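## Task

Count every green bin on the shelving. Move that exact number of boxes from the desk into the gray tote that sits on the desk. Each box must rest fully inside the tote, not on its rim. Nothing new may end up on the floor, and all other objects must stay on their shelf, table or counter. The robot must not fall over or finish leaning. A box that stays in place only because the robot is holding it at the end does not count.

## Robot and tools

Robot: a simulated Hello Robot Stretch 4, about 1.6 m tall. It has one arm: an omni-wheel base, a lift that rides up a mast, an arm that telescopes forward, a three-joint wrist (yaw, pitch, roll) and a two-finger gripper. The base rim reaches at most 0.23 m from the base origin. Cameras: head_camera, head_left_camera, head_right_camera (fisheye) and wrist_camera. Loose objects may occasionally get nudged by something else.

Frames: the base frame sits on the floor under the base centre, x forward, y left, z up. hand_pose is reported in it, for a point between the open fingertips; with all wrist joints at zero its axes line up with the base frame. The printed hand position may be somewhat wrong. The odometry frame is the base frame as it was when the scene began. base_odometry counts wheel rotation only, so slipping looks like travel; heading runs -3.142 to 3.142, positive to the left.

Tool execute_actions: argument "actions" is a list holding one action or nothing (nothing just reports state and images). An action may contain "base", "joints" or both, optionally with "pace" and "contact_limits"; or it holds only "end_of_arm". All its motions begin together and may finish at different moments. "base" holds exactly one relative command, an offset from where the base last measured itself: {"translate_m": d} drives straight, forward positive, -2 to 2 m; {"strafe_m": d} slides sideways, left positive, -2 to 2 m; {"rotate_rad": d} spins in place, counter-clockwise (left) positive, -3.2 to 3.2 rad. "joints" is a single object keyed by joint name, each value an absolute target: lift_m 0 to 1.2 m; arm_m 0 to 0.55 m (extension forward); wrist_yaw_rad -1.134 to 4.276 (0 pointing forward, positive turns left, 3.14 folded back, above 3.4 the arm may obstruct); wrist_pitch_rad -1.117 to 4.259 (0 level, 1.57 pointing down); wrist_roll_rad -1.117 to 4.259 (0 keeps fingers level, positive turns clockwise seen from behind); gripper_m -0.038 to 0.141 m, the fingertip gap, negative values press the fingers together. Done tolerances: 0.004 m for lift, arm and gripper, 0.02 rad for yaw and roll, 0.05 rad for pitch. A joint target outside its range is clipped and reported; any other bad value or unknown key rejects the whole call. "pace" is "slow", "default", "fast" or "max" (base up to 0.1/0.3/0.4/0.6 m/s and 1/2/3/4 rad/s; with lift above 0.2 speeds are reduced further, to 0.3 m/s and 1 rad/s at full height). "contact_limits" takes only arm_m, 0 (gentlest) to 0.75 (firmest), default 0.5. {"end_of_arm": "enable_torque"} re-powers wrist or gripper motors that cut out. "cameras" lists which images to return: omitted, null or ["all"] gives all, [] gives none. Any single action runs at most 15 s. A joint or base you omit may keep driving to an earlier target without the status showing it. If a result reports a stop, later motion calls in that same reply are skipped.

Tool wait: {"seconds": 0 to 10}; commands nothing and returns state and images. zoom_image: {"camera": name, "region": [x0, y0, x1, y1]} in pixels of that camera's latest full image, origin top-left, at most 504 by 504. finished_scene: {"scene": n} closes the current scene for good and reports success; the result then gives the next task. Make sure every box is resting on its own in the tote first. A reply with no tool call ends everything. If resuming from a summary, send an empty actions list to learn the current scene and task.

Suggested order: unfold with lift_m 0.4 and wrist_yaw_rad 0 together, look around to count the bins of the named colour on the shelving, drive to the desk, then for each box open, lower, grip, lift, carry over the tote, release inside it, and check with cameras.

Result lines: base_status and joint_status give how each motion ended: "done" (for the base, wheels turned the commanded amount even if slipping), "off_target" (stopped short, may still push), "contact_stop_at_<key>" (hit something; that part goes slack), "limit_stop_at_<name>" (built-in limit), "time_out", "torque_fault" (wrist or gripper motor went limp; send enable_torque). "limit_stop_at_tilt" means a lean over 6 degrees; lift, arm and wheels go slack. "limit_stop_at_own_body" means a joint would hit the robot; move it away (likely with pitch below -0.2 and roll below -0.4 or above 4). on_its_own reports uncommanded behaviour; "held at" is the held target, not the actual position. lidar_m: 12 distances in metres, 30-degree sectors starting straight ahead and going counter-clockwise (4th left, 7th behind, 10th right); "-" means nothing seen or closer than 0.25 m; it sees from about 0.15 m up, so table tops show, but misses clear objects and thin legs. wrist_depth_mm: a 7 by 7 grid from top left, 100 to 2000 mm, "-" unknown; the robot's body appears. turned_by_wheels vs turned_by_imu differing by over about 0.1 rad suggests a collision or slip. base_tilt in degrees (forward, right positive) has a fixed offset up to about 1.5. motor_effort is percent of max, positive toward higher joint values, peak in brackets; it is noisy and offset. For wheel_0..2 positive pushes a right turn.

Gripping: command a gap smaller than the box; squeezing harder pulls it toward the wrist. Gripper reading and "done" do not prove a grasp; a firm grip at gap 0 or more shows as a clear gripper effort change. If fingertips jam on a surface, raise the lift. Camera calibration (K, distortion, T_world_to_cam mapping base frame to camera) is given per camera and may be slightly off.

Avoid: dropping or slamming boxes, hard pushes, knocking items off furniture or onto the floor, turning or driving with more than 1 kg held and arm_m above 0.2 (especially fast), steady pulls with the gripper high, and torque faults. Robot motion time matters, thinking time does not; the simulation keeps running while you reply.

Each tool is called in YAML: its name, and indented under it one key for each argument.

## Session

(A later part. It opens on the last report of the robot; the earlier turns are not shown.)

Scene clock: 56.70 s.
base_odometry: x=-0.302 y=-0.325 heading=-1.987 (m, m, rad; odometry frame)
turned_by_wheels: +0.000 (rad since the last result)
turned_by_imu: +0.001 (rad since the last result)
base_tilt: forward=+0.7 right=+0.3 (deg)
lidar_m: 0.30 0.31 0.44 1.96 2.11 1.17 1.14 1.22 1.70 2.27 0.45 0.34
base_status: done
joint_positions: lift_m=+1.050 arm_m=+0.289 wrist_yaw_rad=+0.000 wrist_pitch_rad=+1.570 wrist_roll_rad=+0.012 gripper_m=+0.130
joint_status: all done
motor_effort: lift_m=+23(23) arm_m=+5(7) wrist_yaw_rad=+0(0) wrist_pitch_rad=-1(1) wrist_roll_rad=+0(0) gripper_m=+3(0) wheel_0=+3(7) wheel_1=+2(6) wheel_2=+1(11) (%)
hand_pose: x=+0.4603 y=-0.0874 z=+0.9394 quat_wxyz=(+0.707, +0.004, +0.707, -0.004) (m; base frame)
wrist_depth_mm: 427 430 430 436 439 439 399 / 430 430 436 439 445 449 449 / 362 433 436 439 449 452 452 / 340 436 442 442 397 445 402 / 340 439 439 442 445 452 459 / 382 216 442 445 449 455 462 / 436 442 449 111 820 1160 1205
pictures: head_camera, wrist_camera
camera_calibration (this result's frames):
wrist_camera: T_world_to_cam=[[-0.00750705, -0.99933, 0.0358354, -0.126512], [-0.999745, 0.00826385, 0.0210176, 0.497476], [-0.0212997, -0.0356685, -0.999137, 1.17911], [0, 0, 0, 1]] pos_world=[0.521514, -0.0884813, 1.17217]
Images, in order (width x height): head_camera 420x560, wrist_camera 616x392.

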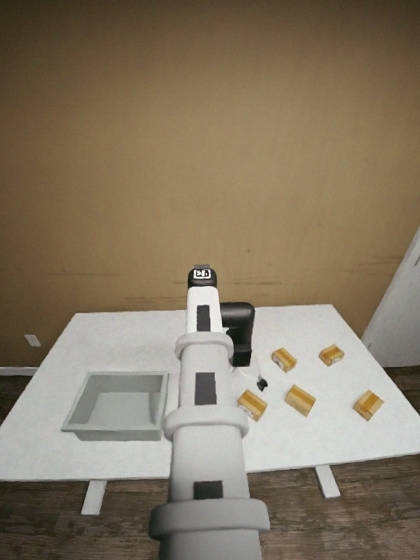

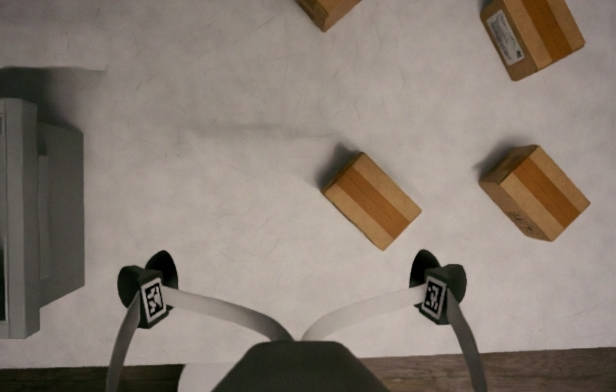

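execute_actions:
  actions:
    - {"base":{"strafe_m":-0.083},"joints":{"arm_m":0.325,"lift_m":0.95,"wrist_roll_rad":-0.8,"gripper_m":0.11},"pace":"fast"}
  cameras: ["head_camera","wrist_camera"]

Scene clock: 59.57 s.
base_odometry: x=-0.378 y=-0.291 heading=-1.987 (m, m, rad; odometry frame)
turned_by_wheels: +0.000 (rad since the last result)
turned_by_imu: +0.000 (rad since the last result)
base_tilt: forward=+0.6 right=+0.4 (deg)
lidar_m: 0.26 0.33 0.43 2.03 2.19 1.21 1.12 1.20 1.71 2.20 0.47 0.32
base_status: done
joint_positions: lift_m=+0.950 arm_m=+0.324 wrist_yaw_rad=+0.000 wrist_pitch_rad=+1.570 wrist_roll_rad=-0.800 gripper_m=+0.110
joint_status: all done
motor_effort: lift_m=+15(21) arm_m=+5(6) wrist_yaw_rad=+0(1) wrist_pitch_rad=-2(2) wrist_roll_rad=-1(4) gripper_m=+0(2) wheel_0=-2(11) wheel_1=+0(11) wheel_2=+0(1) (%)
hand_pose: x=+0.4952 y=-0.0874 z=+0.8401 quat_wxyz=(+0.652, -0.275, +0.651, +0.275) (m; base frame)
wrist_depth_mm: 329 332 334 338 340 296 347 / 330 334 336 340 345 345 349 / 332 336 338 342 345 349 351 / 332 336 340 342 349 349 353 / 336 340 340 296 351 353 330 / 831 338 343 298 220 355 357 / 842 342 343 111 349 310 362
pictures: head_camera, wrist_camera
camera_calibration (this result's frames):
wrist_camera: T_world_to_cam=[[0.719585, -0.693453, 0.0363343, -0.456415], [-0.694314, -0.719351, 0.0215079, 0.319151], [0.0112224, -0.0407042, -0.999108, 1.06403], [0, 0, 0, 1]] pos_world=[0.53808, -0.04361, 1.0728]
Images, in order (width x height): head_camera 420x560, wrist_camera 616x392.

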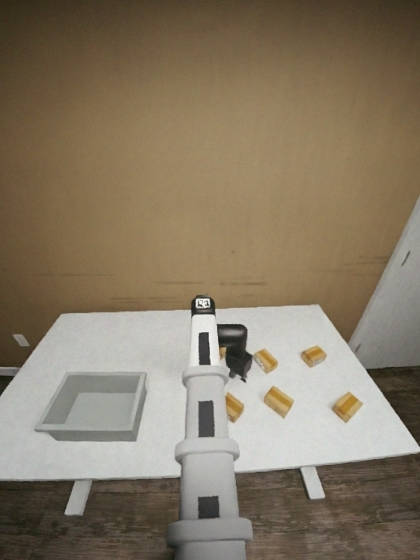

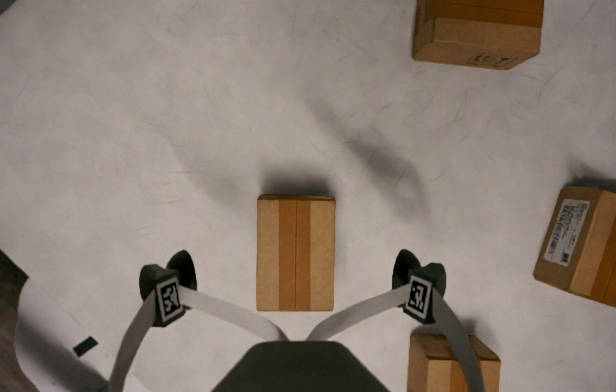

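execute_actions:
  actions:
    - {"joints":{"lift_m":0.872},"pace":"fast"}
  cameras: ["wrist_camera"]

Scene clock: 61.10 s.
base_odometry: x=-0.378 y=-0.291 heading=-1.987 (m, m, rad; odometry frame)
turned_by_wheels: +0.000 (rad since the last result)
turned_by_imu: +0.000 (rad since the last result)
base_tilt: forward=+0.6 right=+0.3 (deg)
lidar_m: 0.29 0.31 0.44 2.03 2.15 1.20 1.14 1.19 1.70 2.18 0.48 0.33
base_status: not commanded
joint_positions: lift_m=+0.872 arm_m=+0.324 wrist_yaw_rad=+0.000 wrist_pitch_rad=+1.570 wrist_roll_rad=-0.800 gripper_m=+0.110
joint_status: all done
motor_effort: lift_m=+15(15) arm_m=+5(5) wrist_yaw_rad=+0(0) wrist_pitch_rad=+1(1) wrist_roll_rad=-1(0) gripper_m=+0(1) wheel_0=-2(1) wheel_1=+0(0) wheel_2=+0(0) (%)
hand_pose: x=+0.4952 y=-0.0874 z=+0.7621 quat_wxyz=(+0.652, -0.275, +0.651, +0.275) (m; base frame)
wrist_depth_mm: 254 256 259 264 264 266 254 / 255 258 262 264 266 268 271 / 257 259 264 265 268 271 273 / 259 260 263 266 268 272 274 / 260 263 265 216 270 274 276 / 260 263 217 218 220 276 278 / 262 264 267 111 273 274 279
pictures: wrist_camera
camera_calibration (this result's frames):
wrist_camera: T_world_to_cam=[[0.719588, -0.69345, 0.0363343, -0.453585], [-0.694311, -0.719354, 0.0215079, 0.32083], [0.0112225, -0.0407042, -0.999108, 0.986101], [0, 0, 0, 1]] pos_world=[0.538083, -0.0436098, 0.994802]
Images, in order (width x height): wrist_camera 616x392.

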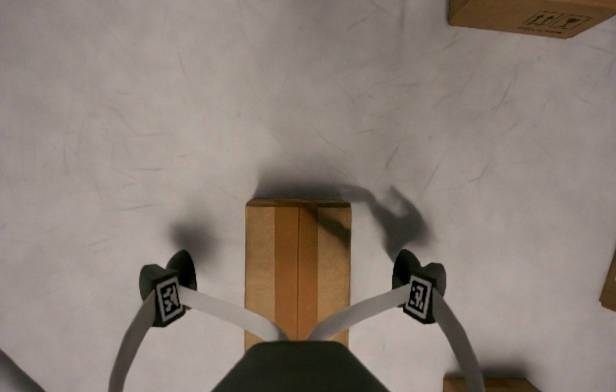

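execute_actions:
  actions:
    - {"joints":{"lift_m":0.865,"gripper_m":0.025},"pace":"fast"}
  cameras: ["wrist_camera"]

Scene clock: 63.23 s.
base_odometry: x=-0.378 y=-0.291 heading=-1.987 (m, m, rad; odometry frame)
turned_by_wheels: +0.000 (rad since the last result)
turned_by_imu: +0.000 (rad since the last result)
base_tilt: forward=+0.7 right=+0.3 (deg)
lidar_m: 0.27 0.30 0.45 2.05 2.18 1.17 1.12 1.19 1.71 2.20 0.45 0.34
base_status: not commanded
joint_positions: lift_m=+0.865 arm_m=+0.324 wrist_yaw_rad=+0.000 wrist_pitch_rad=+1.570 wrist_roll_rad=-0.800 gripper_m=+0.025
joint_status: all done
motor_effort: lift_m=+15(14) arm_m=+5(5) wrist_yaw_rad=+0(0) wrist_pitch_rad=+1(0) wrist_roll_rad=-1(1) gripper_m=-13(11) wheel_0=-2(2) wheel_1=+0(0) wheel_2=+0(0) (%)
hand_pose: x=+0.4952 y=-0.0874 z=+0.7551 quat_wxyz=(+0.652, -0.275, +0.651, +0.275) (m; base frame)
wrist_depth_mm: 248 250 253 254 256 259 254 / 248 253 254 256 259 262 265 / 250 252 256 257 262 263 265 / 252 253 257 257 260 264 267 / 252 255 257 200 263 267 268 / 253 255 195 201 190 268 271 / 255 258 260 111 265 268 271
pictures: wrist_camera
camera_calibration (this result's frames):
wrist_camera: T_world_to_cam=[[0.719588, -0.693449, 0.0363437, -0.453343], [-0.69431, -0.719355, 0.0214989, 0.32099], [0.0112356, -0.0407041, -0.999108, 0.979126], [0, 0, 0, 1]] pos_world=[0.538086, -0.0436098, 0.987828]
Images, in order (width x height): wrist_camera 616x392.

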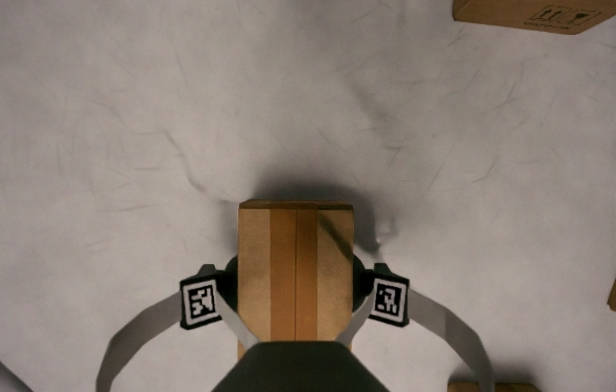

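execute_actions:
  actions:
    - {"joints":{"lift_m":1.0,"wrist_roll_rad":0.0},"pace":"fast"}
  cameras: ["wrist_camera"]

execute_actions:
  actions:
    - {"base":{"strafe_m":0.5},"joints":{"arm_m":0.32},"pace":"fast"}
  cameras: ["wrist_camera","head_camera"]

Scene clock: 65.50 s.
base_odometry: x=-0.378 y=-0.291 heading=-1.987 (m, m, rad; odometry frame)
turned_by_wheels: +0.000 (rad since the last result)
turned_by_imu: +0.000 (rad since the last result)
base_tilt: forward=+0.7 right=+0.2 (deg)
lidar_m: 0.30 0.32 0.45 2.04 2.19 1.18 1.12 1.17 1.70 2.20 0.46 0.31
base_status: not commanded
joint_positions: lift_m=+1.000 arm_m=+0.324 wrist_yaw_rad=+0.000 wrist_pitch_rad=+1.570 wrist_roll_rad=+0.000 gripper_m=+0.025
joint_status: all done
motor_effort: lift_m=+24(27) arm_m=+5(5) wrist_yaw_rad=+0(0) wrist_pitch_rad=-2(2) wrist_roll_rad=+2(5) gripper_m=-13(16) wheel_0=-2(2) wheel_1=+0(0) wheel_2=+0(0) (%)
hand_pose: x=+0.4952 y=-0.0874 z=+0.8893 quat_wxyz=(+0.707, +0.000, +0.707, +0.000) (m; base frame)
wrist_depth_mm: 375 379 379 389 389 345 397 / 379 382 382 392 392 370 399 / 379 382 384 389 394 397 399 / 379 384 387 392 394 368 404 / 384 389 392 200 399 353 407 / 387 392 195 201 191 404 410 / 389 394 394 112 402 404 407
pictures: wrist_camera
camera_calibration (this result's frames):
wrist_camera: T_world_to_cam=[[0.00489608, -0.999345, 0.035846, -0.130607], [-0.999764, -0.00413319, 0.0213258, 0.532037], [-0.0211637, -0.035942, -0.99913, 1.12969], [0, 0, 0, 1]] pos_world=[0.556459, -0.0877197, 1.12204]
Images, in order (width x height): wrist_camera 616x392.

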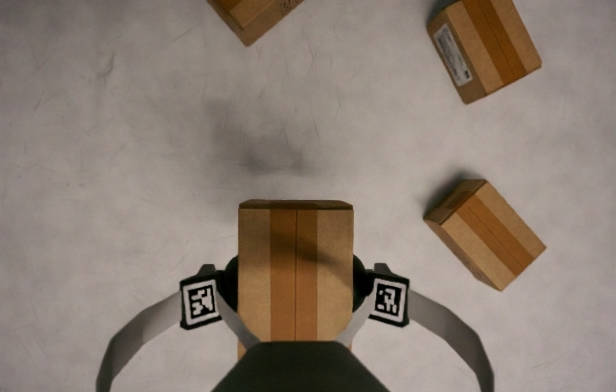

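Scene clock: 68.20 s.
base_odometry: x=+0.079 y=-0.493 heading=-1.987 (m, m, rad; odometry frame)
turned_by_wheels: +0.000 (rad since the last result)
turned_by_imu: +0.000 (rad since the last result)
base_tilt: forward=+0.5 right=+0.3 (deg)
lidar_m: 0.29 0.30 0.45 1.54 1.65 1.16 1.12 1.21 1.66 2.70 0.44 0.30
base_status: done
joint_positions: lift_m=+1.000 arm_m=+0.321 wrist_yaw_rad=+0.000 wrist_pitch_rad=+1.570 wrist_roll_rad=+0.000 gripper_m=+0.025
joint_status: all done
motor_effort: lift_m=+24(24) arm_m=-5(5) wrist_yaw_rad=+0(0) wrist_pitch_rad=+0(2) wrist_roll_rad=+1(3) gripper_m=-13(15) wheel_0=+0(11) wheel_1=-1(10) wheel_2=+0(1) (%)
hand_pose: x=+0.4920 y=-0.0874 z=+0.8894 quat_wxyz=(+0.707, +0.000, +0.707, +0.000) (m; base frame)
wrist_depth_mm: 377 379 382 389 389 397 399 / 377 384 384 389 392 397 399 / 382 382 349 332 312 294 402 / 382 382 384 389 397 359 404 / 387 384 319 200 397 357 404 / 387 287 195 200 191 332 407 / 392 273 294 111 301 287 410
pictures: head_camera, wrist_camera
camera_calibration (this result's frames):
wrist_camera: T_world_to_cam=[[0.00481405, -0.999346, 0.0358461, -0.130554], [-0.999765, -0.00405178, 0.0213076, 0.528879], [-0.0211484, -0.0359402, -0.99913, 1.12967], [0, 0, 0, 1]] pos_world=[0.553273, -0.0877247, 1.1221]
Images, in order (width x height): head_camera 420x560, wrist_camera 616x392.

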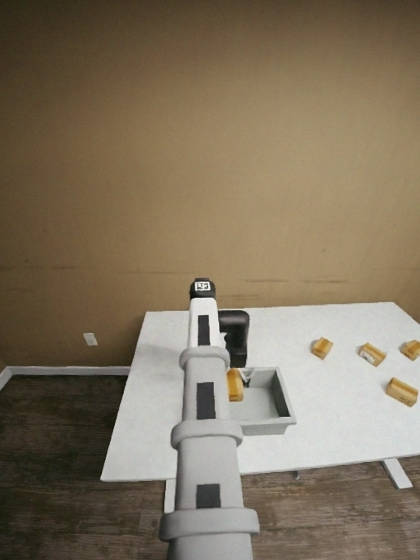

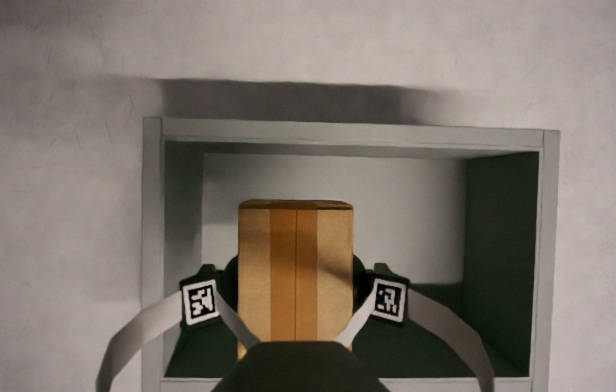

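zoom_image:
  camera: "wrist_camera"
  region: [330, 100, 616, 392]

Region (330, 100, 616, 392) of wrist_camera's 616x392 image, scaled by 1.726; it fills the left 494 columns of this view, and the rest is white.

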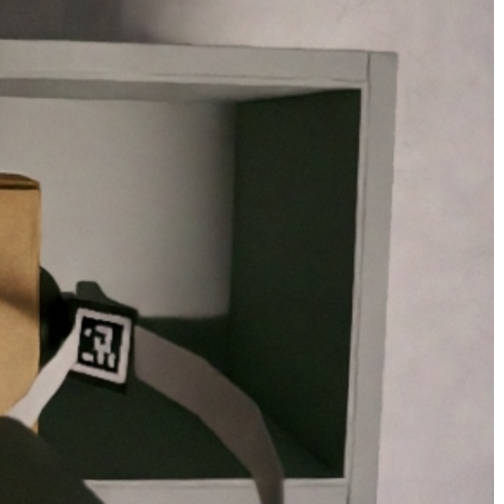

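execute_actions:
  actions:
    - {"base":{"strafe_m":0.02},"joints":{"lift_m":0.872},"pace":"fast"}
  cameras: ["wrist_camera"]

Scene clock: 72.90 s.
base_odometry: x=+0.097 y=-0.501 heading=-1.987 (m, m, rad; odometry frame)
turned_by_wheels: +0.000 (rad since the last result)
turned_by_imu: +0.000 (rad since the last result)
base_tilt: forward=+0.6 right=+0.4 (deg)
lidar_m: 0.27 0.31 1.59 1.52 1.64 1.18 1.10 1.18 1.67 2.71 0.44 0.31
base_status: done
joint_positions: lift_m=+0.872 arm_m=+0.321 wrist_yaw_rad=+0.000 wrist_pitch_rad=+1.570 wrist_roll_rad=+0.000 gripper_m=+0.025
joint_status: all done
motor_effort: lift_m=+15(20) arm_m=-5(5) wrist_yaw_rad=+0(0) wrist_pitch_rad=-1(3) wrist_roll_rad=+1(2) gripper_m=-13(14) wheel_0=-1(9) wheel_1=+2(8) wheel_2=+0(0) (%)
hand_pose: x=+0.4920 y=-0.0874 z=+0.7621 quat_wxyz=(+0.707, +0.000, +0.707, +0.000) (m; base frame)
wrist_depth_mm: 255 256 259 262 265 268 268 / 256 142 144 145 146 148 268 / 256 166 254 249 236 226 239 / 258 167 260 262 265 268 271 / 258 168 248 200 266 271 272 / 260 157 194 200 191 271 272 / 262 158 264 111 270 272 274
pictures: wrist_camera
camera_calibration (this result's frames):
wrist_camera: T_world_to_cam=[[0.00481283, -0.999346, 0.0358462, -0.12599], [-0.999765, -0.00405116, 0.0212905, 0.531604], [-0.0211314, -0.0359402, -0.999131, 1.00248], [0, 0, 0, 1]] pos_world=[0.55327, -0.0877247, 0.994803]
Images, in order (width x height): wrist_camera 616x392.

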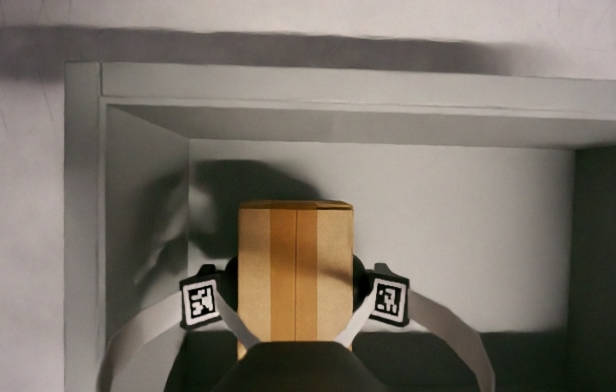

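execute_actions:
  actions:
    - {"joints":{"lift_m":0.868,"gripper_m":0.07},"pace":"fast"}
  cameras: ["wrist_camera"]

Scene clock: 74.53 s.
base_odometry: x=+0.097 y=-0.501 heading=-1.987 (m, m, rad; odometry frame)
turned_by_wheels: +0.000 (rad since the last result)
turned_by_imu: +0.000 (rad since the last result)
base_tilt: forward=+0.6 right=+0.3 (deg)
lidar_m: 0.29 0.31 1.60 1.52 1.61 1.17 1.13 1.17 1.68 2.71 0.44 0.29
base_status: not commanded
joint_positions: lift_m=+0.868 arm_m=+0.321 wrist_yaw_rad=+0.000 wrist_pitch_rad=+1.570 wrist_roll_rad=+0.000 gripper_m=+0.070
joint_status: all done
motor_effort: lift_m=+15(15) arm_m=-5(5) wrist_yaw_rad=+0(1) wrist_pitch_rad=-1(2) wrist_roll_rad=+1(2) gripper_m=-2(17) wheel_0=+0(1) wheel_1=+2(2) wheel_2=+0(0) (%)
hand_pose: x=+0.4920 y=-0.0874 z=+0.7581 quat_wxyz=(+0.707, +0.000, +0.707, +0.000) (m; base frame)
wrist_depth_mm: 253 252 256 258 260 263 265 / 252 139 140 141 143 144 265 / 253 166 255 248 236 225 240 / 254 167 257 258 259 264 267 / 255 168 231 210 262 265 267 / 256 157 198 211 218 267 270 / 259 147 260 111 266 268 270
pictures: wrist_camera
camera_calibration (this result's frames):
wrist_camera: T_world_to_cam=[[0.00481258, -0.999346, 0.0358462, -0.125846], [-0.999765, -0.00405099, 0.0212886, 0.531689], [-0.0211295, -0.0359402, -0.999131, 0.998476], [0, 0, 0, 1]] pos_world=[0.553267, -0.0877247, 0.9908]
Images, in order (width x height): wrist_camera 616x392.

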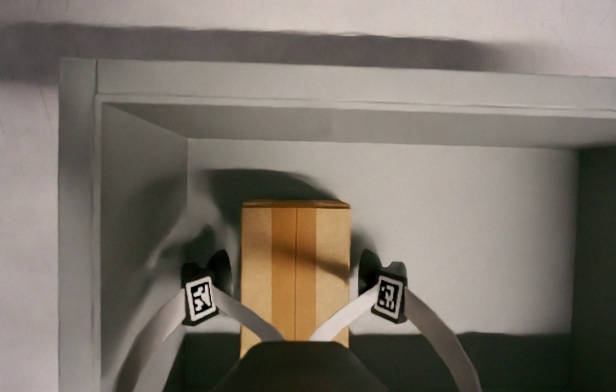

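execute_actions:
  actions:
    - {"joints":{"lift_m":0.985},"pace":"fast"}
  cameras: []

execute_actions:
  actions:
    - {"base":{"strafe_m":-0.698},"joints":{"arm_m":0.338,"wrist_roll_rad":2.42,"gripper_m":0.11},"pace":"fast"}
  cameras: ["wrist_camera"]

Scene clock: 76.73 s.
base_odometry: x=+0.097 y=-0.501 heading=-1.987 (m, m, rad; odometry frame)
turned_by_wheels: +0.000 (rad since the last result)
turned_by_imu: +0.000 (rad since the last result)
base_tilt: forward=+0.7 right=+0.2 (deg)
lidar_m: 0.28 0.30 1.58 1.52 1.62 1.16 1.12 1.19 1.65 2.72 0.43 0.32
base_status: not commanded
joint_positions: lift_m=+0.985 arm_m=+0.321 wrist_yaw_rad=+0.000 wrist_pitch_rad=+1.570 wrist_roll_rad=+0.000 gripper_m=+0.070
joint_status: all done
motor_effort: lift_m=+24(27) arm_m=-5(5) wrist_yaw_rad=+0(0) wrist_pitch_rad=+0(1) wrist_roll_rad=+2(2) gripper_m=-2(2) wheel_0=+0(1) wheel_1=+2(1) wheel_2=+0(0) (%)
hand_pose: x=+0.4920 y=-0.0874 z=+0.8744 quat_wxyz=(+0.707, +0.000, +0.707, +0.000) (m; base frame)
wrist_depth_mm: 362 366 368 370 377 377 382 / 364 368 373 375 377 382 387 / 364 368 255 325 312 296 273 / 368 368 373 375 379 382 285 / 368 368 324 327 379 382 283 / 370 377 198 366 218 375 283 / 377 375 285 111 303 286 271
pictures: none
No camera images: the call's "cameras" was empty. Leave "cameras" out to get every camera's image.

Scene clock: 79.97 s.
base_odometry: x=-0.541 y=-0.219 heading=-1.987 (m, m, rad; odometry frame)
turned_by_wheels: +0.000 (rad since the last result)
turned_by_imu: +0.000 (rad since the last result)
base_tilt: forward=+0.6 right=+0.3 (deg)
lidar_m: 0.28 0.31 0.44 2.21 1.65 1.19 1.14 1.20 1.69 2.02 0.48 0.31
base_status: done
joint_positions: lift_m=+0.985 arm_m=+0.337 wrist_yaw_rad=+0.000 wrist_pitch_rad=+1.570 wrist_roll_rad=+2.420 gripper_m=+0.110
joint_status: all done
motor_effort: lift_m=+23(24) arm_m=+5(5) wrist_yaw_rad=+0(1) wrist_pitch_rad=+0(1) wrist_roll_rad=+3(6) gripper_m=+0(2) wheel_0=-2(10) wheel_1=-1(11) wheel_2=+0(1) (%)
hand_pose: x=+0.5082 y=-0.0874 z=+0.8744 quat_wxyz=(+0.250, +0.662, +0.250, -0.661) (m; base frame)
wrist_depth_mm: 359 317 366 370 891 878 1118 / 364 368 368 370 377 891 1118 / 368 370 375 375 379 891 1098 / 368 373 377 375 379 384 1118 / 370 375 375 330 387 387 392 / 370 375 382 384 221 387 389 / 375 329 359 111 389 389 394
pictures: wrist_camera
camera_calibration (this result's frames):
wrist_camera: T_world_to_cam=[[-0.663878, 0.747005, 0.0353549, 0.362824], [0.747811, 0.663529, 0.022532, -0.285436], [-0.00662748, 0.0413973, -0.999121, 1.11445], [0, 0, 0, 1]] pos_world=[0.46171, -0.127771, 1.10707]
Images, in order (width x height): wrist_camera 616x392.

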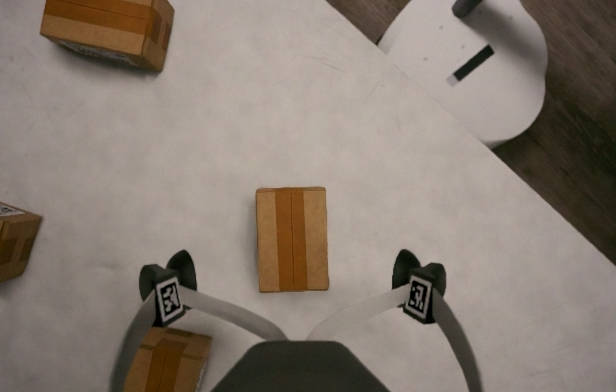

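execute_actions:
  actions:
    - {"base":{"strafe_m":-0.008},"joints":{"arm_m":0.328,"lift_m":0.868},"pace":"fast"}
  cameras: ["wrist_camera"]

Scene clock: 81.63 s.
base_odometry: x=-0.548 y=-0.216 heading=-1.987 (m, m, rad; odometry frame)
turned_by_wheels: +0.000 (rad since the last result)
turned_by_imu: +0.000 (rad since the last result)
base_tilt: forward=+0.7 right=+0.4 (deg)
lidar_m: 0.30 0.31 0.44 2.23 1.61 1.18 1.13 1.20 1.70 2.01 0.46 0.31
base_status: done
joint_positions: lift_m=+0.868 arm_m=+0.329 wrist_yaw_rad=+0.000 wrist_pitch_rad=+1.570 wrist_roll_rad=+2.420 gripper_m=+0.110
joint_status: all done
motor_effort: lift_m=+15(22) arm_m=-5(4) wrist_yaw_rad=+1(0) wrist_pitch_rad=-2(1) wrist_roll_rad=+2(1) gripper_m=+0(0) wheel_0=-1(7) wheel_1=+3(10) wheel_2=+0(1) (%)
hand_pose: x=+0.5000 y=-0.0874 z=+0.7581 quat_wxyz=(+0.250, +0.662, +0.250, -0.661) (m; base frame)
wrist_depth_mm: 248 252 255 257 259 778 778 / 253 255 256 258 260 263 768 / 254 255 258 260 263 264 1008 / 256 257 259 262 264 266 267 / 255 258 259 213 265 268 271 / 258 259 214 214 220 271 272 / 259 263 264 111 270 272 274
pictures: wrist_camera
camera_calibration (this result's frames):
wrist_camera: T_world_to_cam=[[-0.663747, 0.74712, 0.0353873, 0.361418], [0.747927, 0.663399, 0.0224954, -0.276731], [-0.00666913, 0.0413984, -0.99912, 0.998187], [0, 0, 0, 1]] pos_world=[0.453522, -0.127763, 0.990744]
Images, in order (width x height): wrist_camera 616x392.

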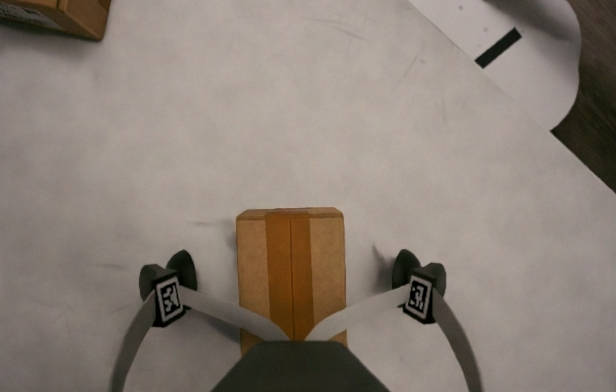

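execute_actions:
  actions:
    - {"joints":{"gripper_m":0.025},"pace":"fast"}
  cameras: ["wrist_camera"]

execute_actions:
  actions:
    - {"joints":{"lift_m":1.0,"wrist_roll_rad":1.57,"arm_m":0.321},"pace":"fast"}
  cameras: ["wrist_camera"]

Scene clock: 83.73 s.
base_odometry: x=-0.548 y=-0.216 heading=-1.987 (m, m, rad; odometry frame)
turned_by_wheels: +0.000 (rad since the last result)
turned_by_imu: +0.000 (rad since the last result)
base_tilt: forward=+0.6 right=+0.4 (deg)
lidar_m: 0.30 0.30 0.45 2.22 1.64 1.20 1.14 1.22 1.68 2.02 0.44 0.31
base_status: not commanded
joint_positions: lift_m=+0.868 arm_m=+0.329 wrist_yaw_rad=+0.000 wrist_pitch_rad=+1.570 wrist_roll_rad=+2.420 gripper_m=+0.025
joint_status: all done
motor_effort: lift_m=+15(15) arm_m=-5(5) wrist_yaw_rad=+0(1) wrist_pitch_rad=-3(0) wrist_roll_rad=+1(2) gripper_m=-11(16) wheel_0=-1(0) wheel_1=+3(2) wheel_2=+0(0) (%)
hand_pose: x=+0.5000 y=-0.0874 z=+0.7581 quat_wxyz=(+0.250, +0.662, +0.250, -0.661) (m; base frame)
wrist_depth_mm: 247 254 253 257 258 759 768 / 252 254 257 259 260 264 778 / 253 254 257 259 263 265 991 / 255 258 258 260 263 266 267 / 257 259 260 202 265 266 271 / 259 260 194 204 191 271 271 / 259 262 264 111 270 271 272
pictures: wrist_camera
camera_calibration (this result's frames):
wrist_camera: T_world_to_cam=[[-0.663748, 0.74712, 0.0353645, 0.361442], [0.747927, 0.663399, 0.0225211, -0.276757], [-0.00663483, 0.0413984, -0.999121, 0.99817], [0, 0, 0, 1]] pos_world=[0.453523, -0.127763, 0.990743]
Images, in order (width x height): wrist_camera 616x392.

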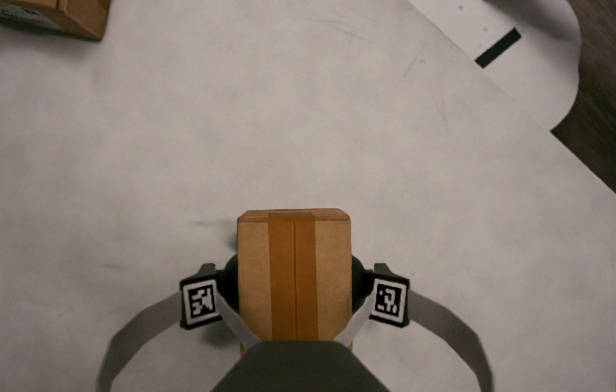

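Scene clock: 85.03 s.
base_odometry: x=-0.548 y=-0.216 heading=-1.987 (m, m, rad; odometry frame)
turned_by_wheels: +0.000 (rad since the last result)
turned_by_imu: +0.000 (rad since the last result)
base_tilt: forward=+0.6 right=+0.4 (deg)
lidar_m: 0.28 0.32 0.42 2.22 1.64 1.20 1.14 1.19 1.71 2.00 0.47 0.33
base_status: not commanded
joint_positions: lift_m=+1.000 arm_m=+0.322 wrist_yaw_rad=+0.000 wrist_pitch_rad=+1.570 wrist_roll_rad=+1.570 gripper_m=+0.025
joint_status: all done
motor_effort: lift_m=+24(26) arm_m=-5(6) wrist_yaw_rad=+0(0) wrist_pitch_rad=+0(0) wrist_roll_rad=-1(4) gripper_m=-13(12) wheel_0=+0(1) wheel_1=+3(3) wheel_2=+0(0) (%)
hand_pose: x=+0.4931 y=-0.0874 z=+0.8893 quat_wxyz=(+0.500, +0.500, +0.500, -0.500) (m; base frame)
wrist_depth_mm: 332 379 382 384 387 1078 1118 / 379 382 387 389 392 1098 1098 / 379 384 387 389 394 1118 1118 / 382 384 389 389 399 917 904 / 338 359 389 202 399 917 931 / 384 392 195 204 191 917 1098 / 389 394 394 111 399 1138 1160
pictures: wrist_camera
camera_calibration (this result's frames):
wrist_camera: T_world_to_cam=[[-0.999377, -0.00456304, 0.0349923, 0.452288], [-0.00379518, 0.999751, 0.0219789, 0.126015], [-0.0350839, 0.0218324, -0.999146, 1.14161], [0, 0, 0, 1]] pos_world=[0.492536, -0.148843, 1.12204]
Images, in order (width x height): wrist_camera 616x392.

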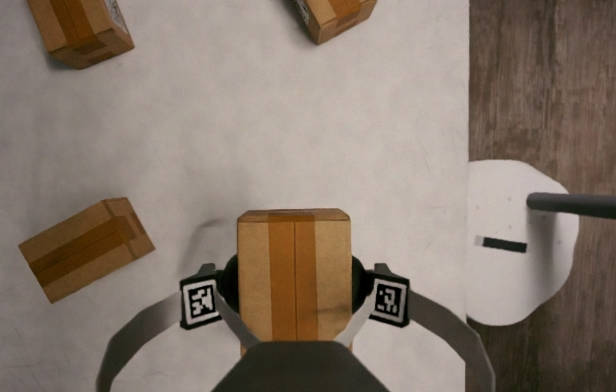

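execute_actions:
  actions:
    - {"base":{"strafe_m":0.62},"joints":{"arm_m":0.331},"pace":"fast"}
  cameras: ["wrist_camera","head_camera"]

Scene clock: 88.50 s.
base_odometry: x=+0.019 y=-0.467 heading=-1.987 (m, m, rad; odometry frame)
turned_by_wheels: +0.000 (rad since the last result)
turned_by_imu: +0.000 (rad since the last result)
base_tilt: forward=+0.6 right=+0.3 (deg)
lidar_m: 0.30 0.29 0.43 1.61 1.72 1.19 1.12 1.20 1.69 2.63 0.45 0.32
base_status: done
joint_positions: lift_m=+1.000 arm_m=+0.330 wrist_yaw_rad=+0.000 wrist_pitch_rad=+1.570 wrist_roll_rad=+1.570 gripper_m=+0.025
joint_status: all done
motor_effort: lift_m=+24(24) arm_m=+5(7) wrist_yaw_rad=+1(1) wrist_pitch_rad=-2(0) wrist_roll_rad=-1(1) gripper_m=-13(11) wheel_0=-1(10) wheel_1=-1(9) wheel_2=+0(0) (%)
hand_pose: x=+0.5012 y=-0.0874 z=+0.8894 quat_wxyz=(+0.500, +0.500, +0.500, -0.500) (m; base frame)
wrist_depth_mm: 375 379 379 384 392 1098 1118 / 377 382 274 384 389 1098 1118 / 379 384 324 384 327 931 1160 / 384 384 375 389 362 917 917 / 384 389 272 202 319 904 931 / 384 387 195 203 190 931 1138 / 392 392 293 112 309 404 1160
pictures: head_camera, wrist_camera
camera_calibration (this result's frames):
wrist_camera: T_world_to_cam=[[-0.999375, -0.00467731, 0.0350317, 0.460404], [-0.00390862, 0.999751, 0.021979, 0.126101], [-0.0351258, 0.0218284, -0.999144, 1.14195], [0, 0, 0, 1]] pos_world=[0.500721, -0.148843, 1.12207]
Images, in order (width x height): head_camera 420x560, wrist_camera 616x392.

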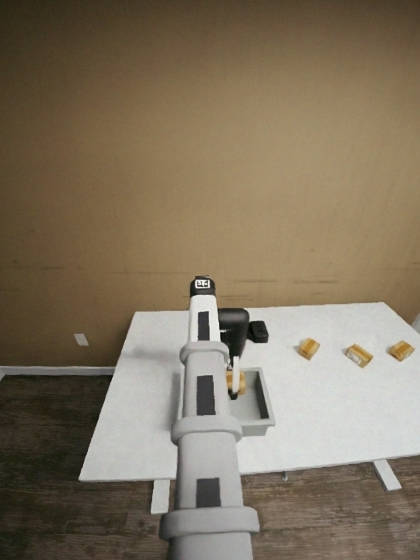

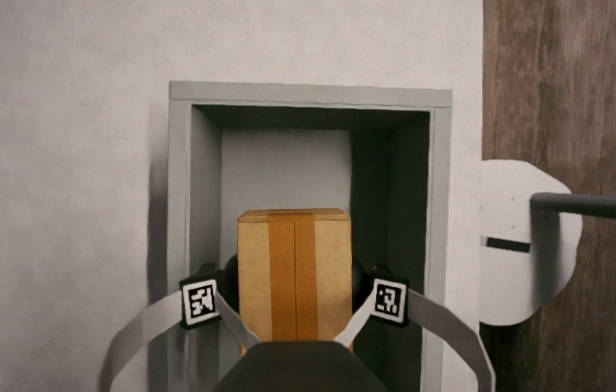

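execute_actions:
  actions:
    - {"base":{"strafe_m":-0.006},"joints":{"arm_m":0.317,"lift_m":0.875},"pace":"fast"}
  cameras: ["wrist_camera","head_camera"]

Scene clock: 90.20 s.
base_odometry: x=+0.013 y=-0.464 heading=-1.987 (m, m, rad; odometry frame)
turned_by_wheels: +0.000 (rad since the last result)
turned_by_imu: +0.000 (rad since the last result)
base_tilt: forward=+0.6 right=+0.3 (deg)
lidar_m: 0.30 0.31 0.42 1.60 1.76 1.21 1.13 1.17 1.66 2.60 0.45 0.33
base_status: done
joint_positions: lift_m=+0.875 arm_m=+0.318 wrist_yaw_rad=+0.000 wrist_pitch_rad=+1.570 wrist_roll_rad=+1.570 gripper_m=+0.025
joint_status: all done
motor_effort: lift_m=+16(24) arm_m=-5(6) wrist_yaw_rad=+1(0) wrist_pitch_rad=-1(2) wrist_roll_rad=+0(0) gripper_m=-11(13) wheel_0=+1(8) wheel_1=+2(9) wheel_2=+0(0) (%)
hand_pose: x=+0.4891 y=-0.0874 z=+0.7650 quat_wxyz=(+0.500, +0.500, +0.500, -0.500) (m; base frame)
wrist_depth_mm: 144 144 146 147 148 150 976 / 144 172 184 181 177 156 991 / 145 200 263 265 266 171 991 / 146 202 264 265 268 170 778 / 146 203 264 202 268 168 788 / 147 176 194 204 191 158 798 / 156 191 268 111 271 156 1042
pictures: head_camera, wrist_camera
camera_calibration (this result's frames):
wrist_camera: T_world_to_cam=[[-0.999376, -0.00459562, 0.035033, 0.452614], [-0.00382687, 0.999751, 0.021979, 0.128747], [-0.0351253, 0.0218313, -0.999144, 1.01728], [0, 0, 0, 1]] pos_world=[0.488556, -0.148843, 0.997727]
Images, in order (width x height): head_camera 420x560, wrist_camera 616x392.

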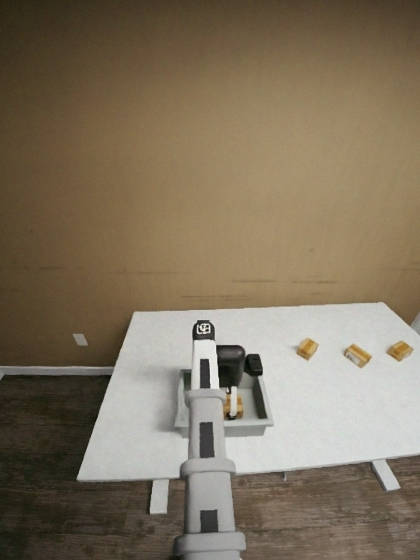

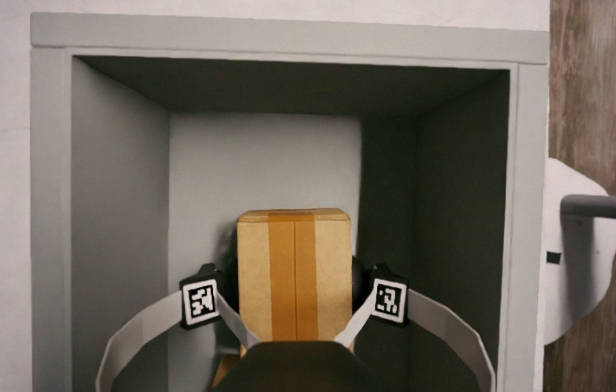

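execute_actions:
  actions:
    - {"base":{"strafe_m":0.05},"pace":"slow"}
  cameras: ["wrist_camera","head_camera"]

Scene clock: 92.10 s.
base_odometry: x=+0.059 y=-0.484 heading=-1.987 (m, m, rad; odometry frame)
turned_by_wheels: +0.000 (rad since the last result)
turned_by_imu: +0.000 (rad since the last result)
base_tilt: forward=+0.6 right=+0.2 (deg)
lidar_m: 0.29 0.28 0.45 1.55 1.68 1.17 1.13 1.19 1.68 2.66 0.44 0.31
base_status: done
joint_positions: lift_m=+0.875 arm_m=+0.318 wrist_yaw_rad=+0.000 wrist_pitch_rad=+1.570 wrist_roll_rad=+1.570 gripper_m=+0.025
joint_status: not commanded
motor_effort: lift_m=+16(16) arm_m=-5(5) wrist_yaw_rad=+0(1) wrist_pitch_rad=+0(1) wrist_roll_rad=-1(2) gripper_m=-13(11) wheel_0=-3(7) wheel_1=+2(7) wheel_2=+0(1) (%)
hand_pose: x=+0.4891 y=-0.0874 z=+0.7650 quat_wxyz=(+0.500, +0.500, +0.500, -0.500) (m; base frame)
wrist_depth_mm: 143 198 243 240 235 170 991 / 144 201 260 263 264 169 991 / 146 202 264 264 266 168 991 / 146 204 265 266 267 168 759 / 147 205 264 202 270 167 788 / 148 178 195 202 190 156 798 / 148 193 267 111 270 154 1025
pictures: head_camera, wrist_camera
camera_calibration (this result's frames):
wrist_camera: T_world_to_cam=[[-0.999376, -0.00459854, 0.0350331, 0.452612], [-0.00382979, 0.999751, 0.021979, 0.128748], [-0.0351255, 0.0218311, -0.999144, 1.01728], [0, 0, 0, 1]] pos_world=[0.488555, -0.148843, 0.997727]
Images, in order (width x height): head_camera 420x560, wrist_camera 616x392.

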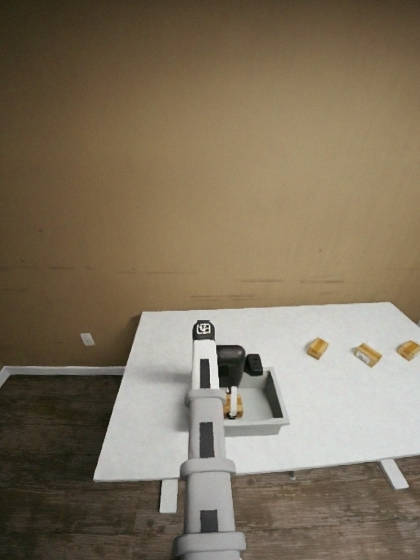

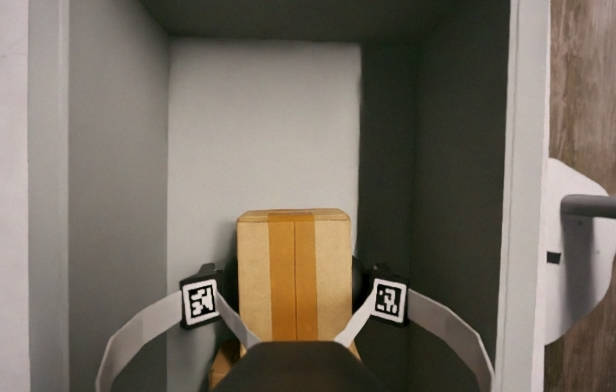

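execute_actions:
  actions:
    - {"joints":{"lift_m":0.87,"gripper_m":0.07},"pace":"fast"}
  cameras: ["wrist_camera"]

execute_actions:
  actions:
    - {"joints":{"lift_m":0.985},"pace":"fast"}
  cameras: ["wrist_camera"]

Scene clock: 93.67 s.
base_odometry: x=+0.059 y=-0.484 heading=-1.987 (m, m, rad; odometry frame)
turned_by_wheels: +0.000 (rad since the last result)
turned_by_imu: +0.000 (rad since the last result)
base_tilt: forward=+0.5 right=+0.3 (deg)
lidar_m: 0.28 0.32 0.41 1.55 1.68 1.19 1.12 1.18 1.70 2.69 0.45 0.30
base_status: not commanded
joint_positions: lift_m=+0.870 arm_m=+0.318 wrist_yaw_rad=+0.000 wrist_pitch_rad=+1.570 wrist_roll_rad=+1.570 gripper_m=+0.070
joint_status: all done
motor_effort: lift_m=+16(18) arm_m=-5(5) wrist_yaw_rad=+0(1) wrist_pitch_rad=+0(1) wrist_roll_rad=-1(1) gripper_m=-2(14) wheel_0=-3(3) wheel_1=+2(2) wheel_2=+0(0) (%)
hand_pose: x=+0.4891 y=-0.0874 z=+0.7600 quat_wxyz=(+0.500, +0.500, +0.500, -0.500) (m; base frame)
wrist_depth_mm: 143 198 243 239 236 171 976 / 140 200 256 258 258 170 991 / 140 202 257 260 260 169 991 / 146 204 259 260 262 167 750 / 147 205 231 212 263 167 788 / 148 191 199 213 218 165 788 / 148 179 263 111 265 150 1025
pictures: wrist_camera
camera_calibration (this result's frames):
wrist_camera: T_world_to_cam=[[-0.999376, -0.00459871, 0.0350331, 0.452785], [-0.00382997, 0.999751, 0.021979, 0.128858], [-0.0351255, 0.0218311, -0.999144, 1.01229], [0, 0, 0, 1]] pos_world=[0.488553, -0.148843, 0.992725]
Images, in order (width x height): wrist_camera 616x392.

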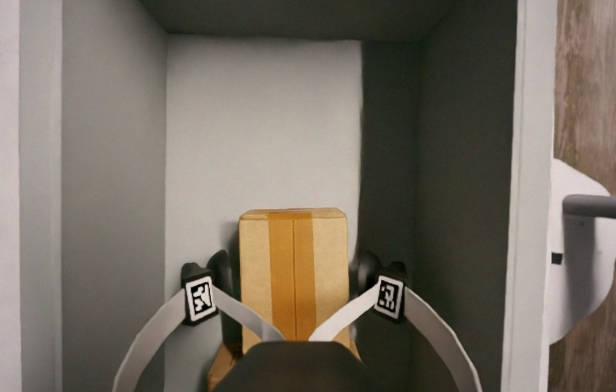

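Scene clock: 94.90 s.
base_odometry: x=+0.059 y=-0.484 heading=-1.987 (m, m, rad; odometry frame)
turned_by_wheels: +0.000 (rad since the last result)
turned_by_imu: +0.000 (rad since the last result)
base_tilt: forward=+0.6 right=+0.3 (deg)
lidar_m: 0.28 0.31 0.44 1.55 1.67 1.17 1.12 1.19 1.68 2.65 0.46 0.33
base_status: not commanded
joint_positions: lift_m=+0.985 arm_m=+0.318 wrist_yaw_rad=+0.000 wrist_pitch_rad=+1.570 wrist_roll_rad=+1.570 gripper_m=+0.070
joint_status: all done
motor_effort: lift_m=+24(25) arm_m=-5(5) wrist_yaw_rad=+1(0) wrist_pitch_rad=+0(0) wrist_roll_rad=-1(1) gripper_m=-3(1) wheel_0=-3(3) wheel_1=+2(2) wheel_2=+0(0) (%)
hand_pose: x=+0.4891 y=-0.0874 z=+0.8744 quat_wxyz=(+0.500, +0.500, +0.500, -0.500) (m; base frame)
wrist_depth_mm: 362 362 263 257 257 1098 1078 / 364 366 343 370 301 1098 1098 / 366 368 368 373 317 878 1098 / 370 370 370 375 312 891 904 / 370 370 373 329 273 904 904 / 375 373 199 327 219 891 1118 / 375 273 340 111 301 1118 1118
pictures: wrist_camera
camera_calibration (this result's frames):
wrist_camera: T_world_to_cam=[[-0.999376, -0.0045986, 0.035033, 0.448777], [-0.00382985, 0.999751, 0.021979, 0.126345], [-0.0351254, 0.0218311, -0.999144, 1.12652], [0, 0, 0, 1]] pos_world=[0.48855, -0.148843, 1.10706]
Images, in order (width x height): wrist_camera 616x392.

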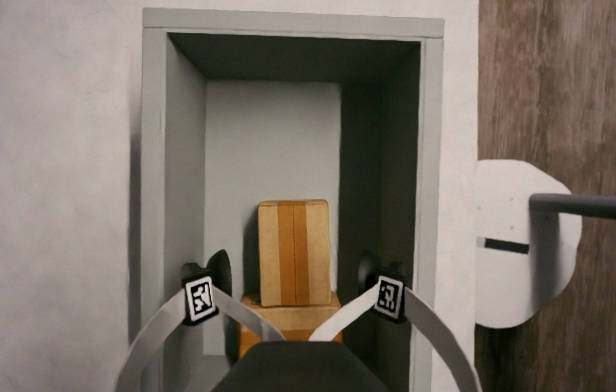

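execute_actions:
  actions:
    - {"base":{"strafe_m":-0.675},"joints":{"arm_m":0.505,"wrist_roll_rad":2.63,"gripper_m":0.11},"pace":"fast"}
  cameras: ["wrist_camera"]

Scene clock: 99.57 s.
base_odometry: x=-0.559 y=-0.211 heading=-1.987 (m, m, rad; odometry frame)
turned_by_wheels: +0.000 (rad since the last result)
turned_by_imu: +0.000 (rad since the last result)
base_tilt: forward=+0.7 right=+0.3 (deg)
lidar_m: 0.28 0.32 0.44 2.26 1.60 1.17 1.14 1.21 1.68 1.99 0.45 0.32
base_status: done
joint_positions: lift_m=+0.985 arm_m=+0.504 wrist_yaw_rad=+0.000 wrist_pitch_rad=+1.570 wrist_roll_rad=+2.630 gripper_m=+0.110
joint_status: all done
motor_effort: lift_m=+23(24) arm_m=+5(6) wrist_yaw_rad=-1(1) wrist_pitch_rad=+0(0) wrist_roll_rad=+2(7) gripper_m=+1(0) wheel_0=-1(10) wheel_1=+0(11) wheel_2=+0(0) (%)
hand_pose: x=+0.6753 y=-0.0874 z=+0.8744 quat_wxyz=(+0.179, +0.684, +0.179, -0.684) (m; base frame)
wrist_depth_mm: 362 362 370 370 375 377 382 / 362 366 370 375 377 379 382 / 319 347 370 375 377 382 384 / 370 370 375 373 382 387 387 / 368 373 377 330 379 387 392 / 373 370 375 332 220 389 392 / 375 377 379 111 387 392 394
pictures: wrist_camera
camera_calibration (this result's frames):
wrist_camera: T_world_to_cam=[[-0.49366, 0.868937, 0.0353405, 0.369486], [0.869652, 0.493136, 0.0228675, -0.507867], [0.00244274, 0.0420227, -0.999114, 1.10947], [0, 0, 0, 1]] pos_world=[0.621357, -0.117235, 1.10704]
Images, in order (width x height): wrist_camera 616x392.

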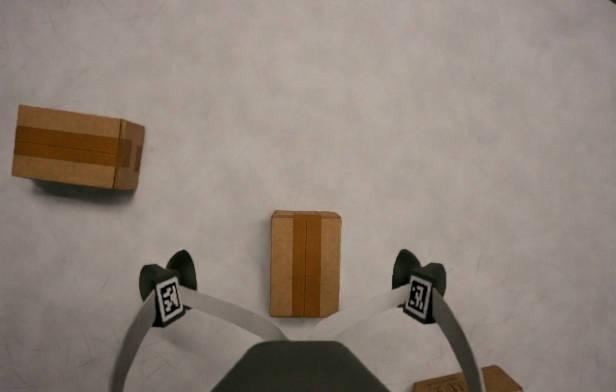

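execute_actions:
  actions:
    - {"base":{"strafe_m":0.01},"joints":{"lift_m":0.868},"pace":"fast"}
  cameras: ["wrist_camera"]

Scene clock: 101.07 s.
base_odometry: x=-0.549 y=-0.215 heading=-1.987 (m, m, rad; odometry frame)
turned_by_wheels: +0.000 (rad since the last result)
turned_by_imu: +0.000 (rad since the last result)
base_tilt: forward=+0.5 right=+0.3 (deg)
lidar_m: 0.30 0.33 0.44 2.22 1.60 1.21 1.14 1.22 1.69 2.01 0.42 0.33
base_status: done
joint_positions: lift_m=+0.868 arm_m=+0.504 wrist_yaw_rad=+0.000 wrist_pitch_rad=+1.570 wrist_roll_rad=+2.630 gripper_m=+0.110
joint_status: all done
motor_effort: lift_m=+15(21) arm_m=+5(5) wrist_yaw_rad=+0(0) wrist_pitch_rad=-1(0) wrist_roll_rad=+2(2) gripper_m=+1(1) wheel_0=+2(10) wheel_1=+0(8) wheel_2=+0(0) (%)
hand_pose: x=+0.6753 y=-0.0874 z=+0.7581 quat_wxyz=(+0.179, +0.684, +0.179, -0.684) (m; base frame)
wrist_depth_mm: 251 252 253 256 258 260 262 / 251 254 255 258 260 262 264 / 236 254 257 259 263 263 267 / 254 256 259 260 263 265 267 / 257 257 259 213 266 267 270 / 257 258 213 215 220 270 273 / 259 260 264 111 271 272 273
pictures: wrist_camera
camera_calibration (this result's frames):
wrist_camera: T_world_to_cam=[[-0.493656, 0.868939, 0.0353406, 0.373596], [0.869654, 0.493132, 0.0228673, -0.505213], [0.00244267, 0.0420227, -0.999114, 0.993253], [0, 0, 0, 1]] pos_world=[0.621362, -0.117235, 0.990722]
Images, in order (width x height): wrist_camera 616x392.

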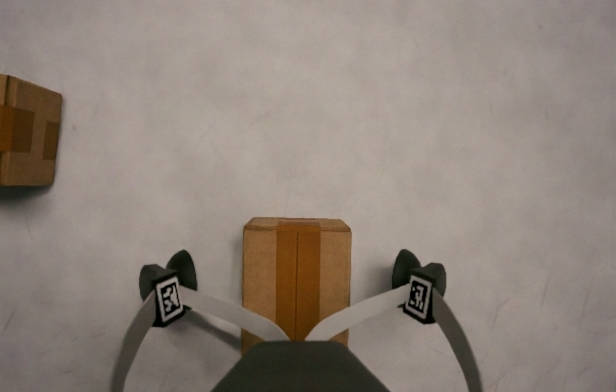

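execute_actions:
  actions:
    - {"joints":{"gripper_m":0.025},"pace":"fast"}
  cameras: ["wrist_camera"]

execute_actions:
  actions:
    - {"joints":{"lift_m":1.0,"wrist_roll_rad":1.57},"pace":"fast"}
  cameras: ["wrist_camera"]

Scene clock: 103.03 s.
base_odometry: x=-0.549 y=-0.215 heading=-1.987 (m, m, rad; odometry frame)
turned_by_wheels: +0.000 (rad since the last result)
turned_by_imu: +0.000 (rad since the last result)
base_tilt: forward=+0.7 right=+0.3 (deg)
lidar_m: 0.29 0.32 0.46 2.22 1.63 1.19 1.12 1.20 1.69 2.02 0.45 0.33
base_status: not commanded
joint_positions: lift_m=+0.868 arm_m=+0.504 wrist_yaw_rad=+0.000 wrist_pitch_rad=+1.570 wrist_roll_rad=+2.630 gripper_m=+0.025
joint_status: all done
motor_effort: lift_m=+15(15) arm_m=+5(5) wrist_yaw_rad=+0(1) wrist_pitch_rad=-1(2) wrist_roll_rad=+2(1) gripper_m=-15(12) wheel_0=+2(3) wheel_1=+0(0) wheel_2=+0(0) (%)
hand_pose: x=+0.6753 y=-0.0874 z=+0.7581 quat_wxyz=(+0.179, +0.684, +0.179, -0.684) (m; base frame)
wrist_depth_mm: 250 253 254 256 258 260 263 / 251 253 255 256 259 263 264 / 236 254 257 259 260 264 266 / 254 257 259 260 263 266 268 / 254 258 259 201 265 266 268 / 257 259 194 204 191 270 272 / 259 262 264 111 270 271 272
pictures: wrist_camera
camera_calibration (this result's frames):
wrist_camera: T_world_to_cam=[[-0.493656, 0.868939, 0.0353427, 0.373595], [0.869654, 0.493132, 0.0228637, -0.505211], [0.00243852, 0.0420227, -0.999114, 0.993256], [0, 0, 0, 1]] pos_world=[0.621363, -0.117235, 0.990722]
Images, in order (width x height): wrist_camera 616x392.

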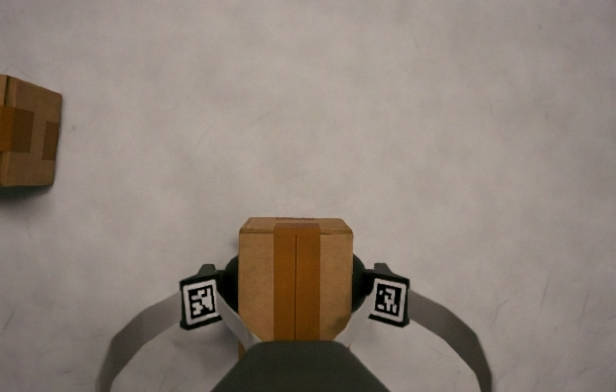

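Scene clock: 104.33 s.
base_odometry: x=-0.549 y=-0.215 heading=-1.987 (m, m, rad; odometry frame)
turned_by_wheels: +0.000 (rad since the last result)
turned_by_imu: +0.000 (rad since the last result)
base_tilt: forward=+0.6 right=+0.3 (deg)
lidar_m: 0.29 0.32 0.45 2.20 1.60 1.19 1.14 1.19 1.72 2.01 0.48 0.29
base_status: not commanded
joint_positions: lift_m=+1.000 arm_m=+0.504 wrist_yaw_rad=+0.000 wrist_pitch_rad=+1.570 wrist_roll_rad=+1.570 gripper_m=+0.025
joint_status: all done
motor_effort: lift_m=+24(27) arm_m=+5(5) wrist_yaw_rad=+0(1) wrist_pitch_rad=-1(1) wrist_roll_rad=-1(5) gripper_m=-13(18) wheel_0=+2(3) wheel_1=+0(0) wheel_2=+0(0) (%)
hand_pose: x=+0.6753 y=-0.0874 z=+0.8893 quat_wxyz=(+0.500, +0.500, +0.500, -0.500) (m; base frame)
wrist_depth_mm: 375 379 384 340 387 392 397 / 377 384 387 387 389 394 399 / 379 387 389 392 392 399 399 / 382 387 387 392 392 399 402 / 384 387 389 202 399 399 407 / 387 389 195 203 190 399 407 / 389 394 394 111 402 407 407
pictures: wrist_camera
camera_calibration (this result's frames):
wrist_camera: T_world_to_cam=[[-0.999382, -0.0046834, 0.0348512, 0.634524], [-0.00391868, 0.999751, 0.0219784, 0.12679], [-0.0349455, 0.0218282, -0.999151, 1.1479], [0, 0, 0, 1]] pos_world=[0.674743, -0.148843, 1.12203]
Images, in order (width x height): wrist_camera 616x392.

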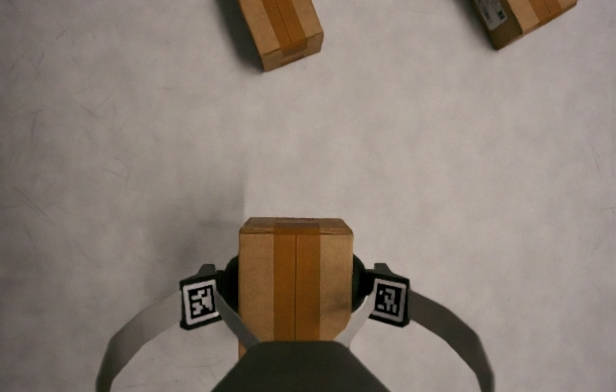

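execute_actions:
  actions:
    - {"base":{"strafe_m":0.558},"joints":{"arm_m":0.317},"pace":"fast"}
  cameras: ["wrist_camera","head_camera"]

Scene clock: 107.67 s.
base_odometry: x=-0.039 y=-0.441 heading=-1.987 (m, m, rad; odometry frame)
turned_by_wheels: +0.000 (rad since the last result)
turned_by_imu: +0.000 (rad since the last result)
base_tilt: forward=+0.5 right=+0.3 (deg)
lidar_m: 0.28 0.30 0.44 1.68 1.80 1.19 1.14 1.21 1.66 2.56 0.47 0.31
base_status: done
joint_positions: lift_m=+1.000 arm_m=+0.318 wrist_yaw_rad=+0.000 wrist_pitch_rad=+1.570 wrist_roll_rad=+1.570 gripper_m=+0.025
joint_status: all done
motor_effort: lift_m=+24(24) arm_m=-5(8) wrist_yaw_rad=+1(1) wrist_pitch_rad=-1(2) wrist_roll_rad=-1(0) gripper_m=-12(12) wheel_0=+0(11) wheel_1=+1(9) wheel_2=+0(0) (%)
hand_pose: x=+0.4889 y=-0.0874 z=+0.8894 quat_wxyz=(+0.500, +0.500, +0.500, -0.500) (m; base frame)
wrist_depth_mm: 377 379 379 387 389 1118 1138 / 377 384 387 387 389 1118 1098 / 382 384 387 392 392 1098 1138 / 384 384 291 273 317 904 917 / 384 389 294 202 317 904 917 / 387 389 195 204 190 904 1182 / 392 274 342 111 307 1160 1160
pictures: head_camera, wrist_camera
camera_calibration (this result's frames):
wrist_camera: T_world_to_cam=[[-0.999365, -0.00452756, 0.0353475, 0.447849], [-0.00375187, 0.999751, 0.0219802, 0.125976], [-0.0354383, 0.0218337, -0.999133, 1.14165], [0, 0, 0, 1]] pos_world=[0.488496, -0.148843, 1.12206]
Images, in order (width x height): head_camera 420x560, wrist_camera 616x392.

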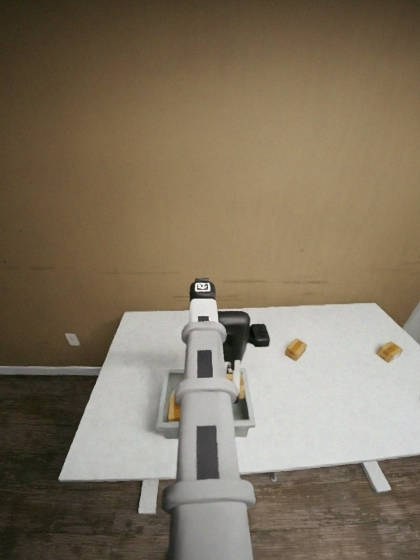

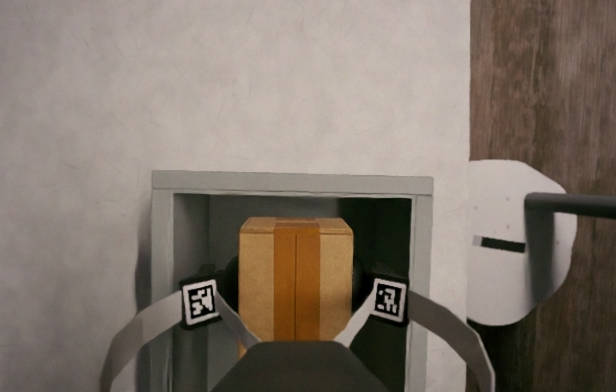

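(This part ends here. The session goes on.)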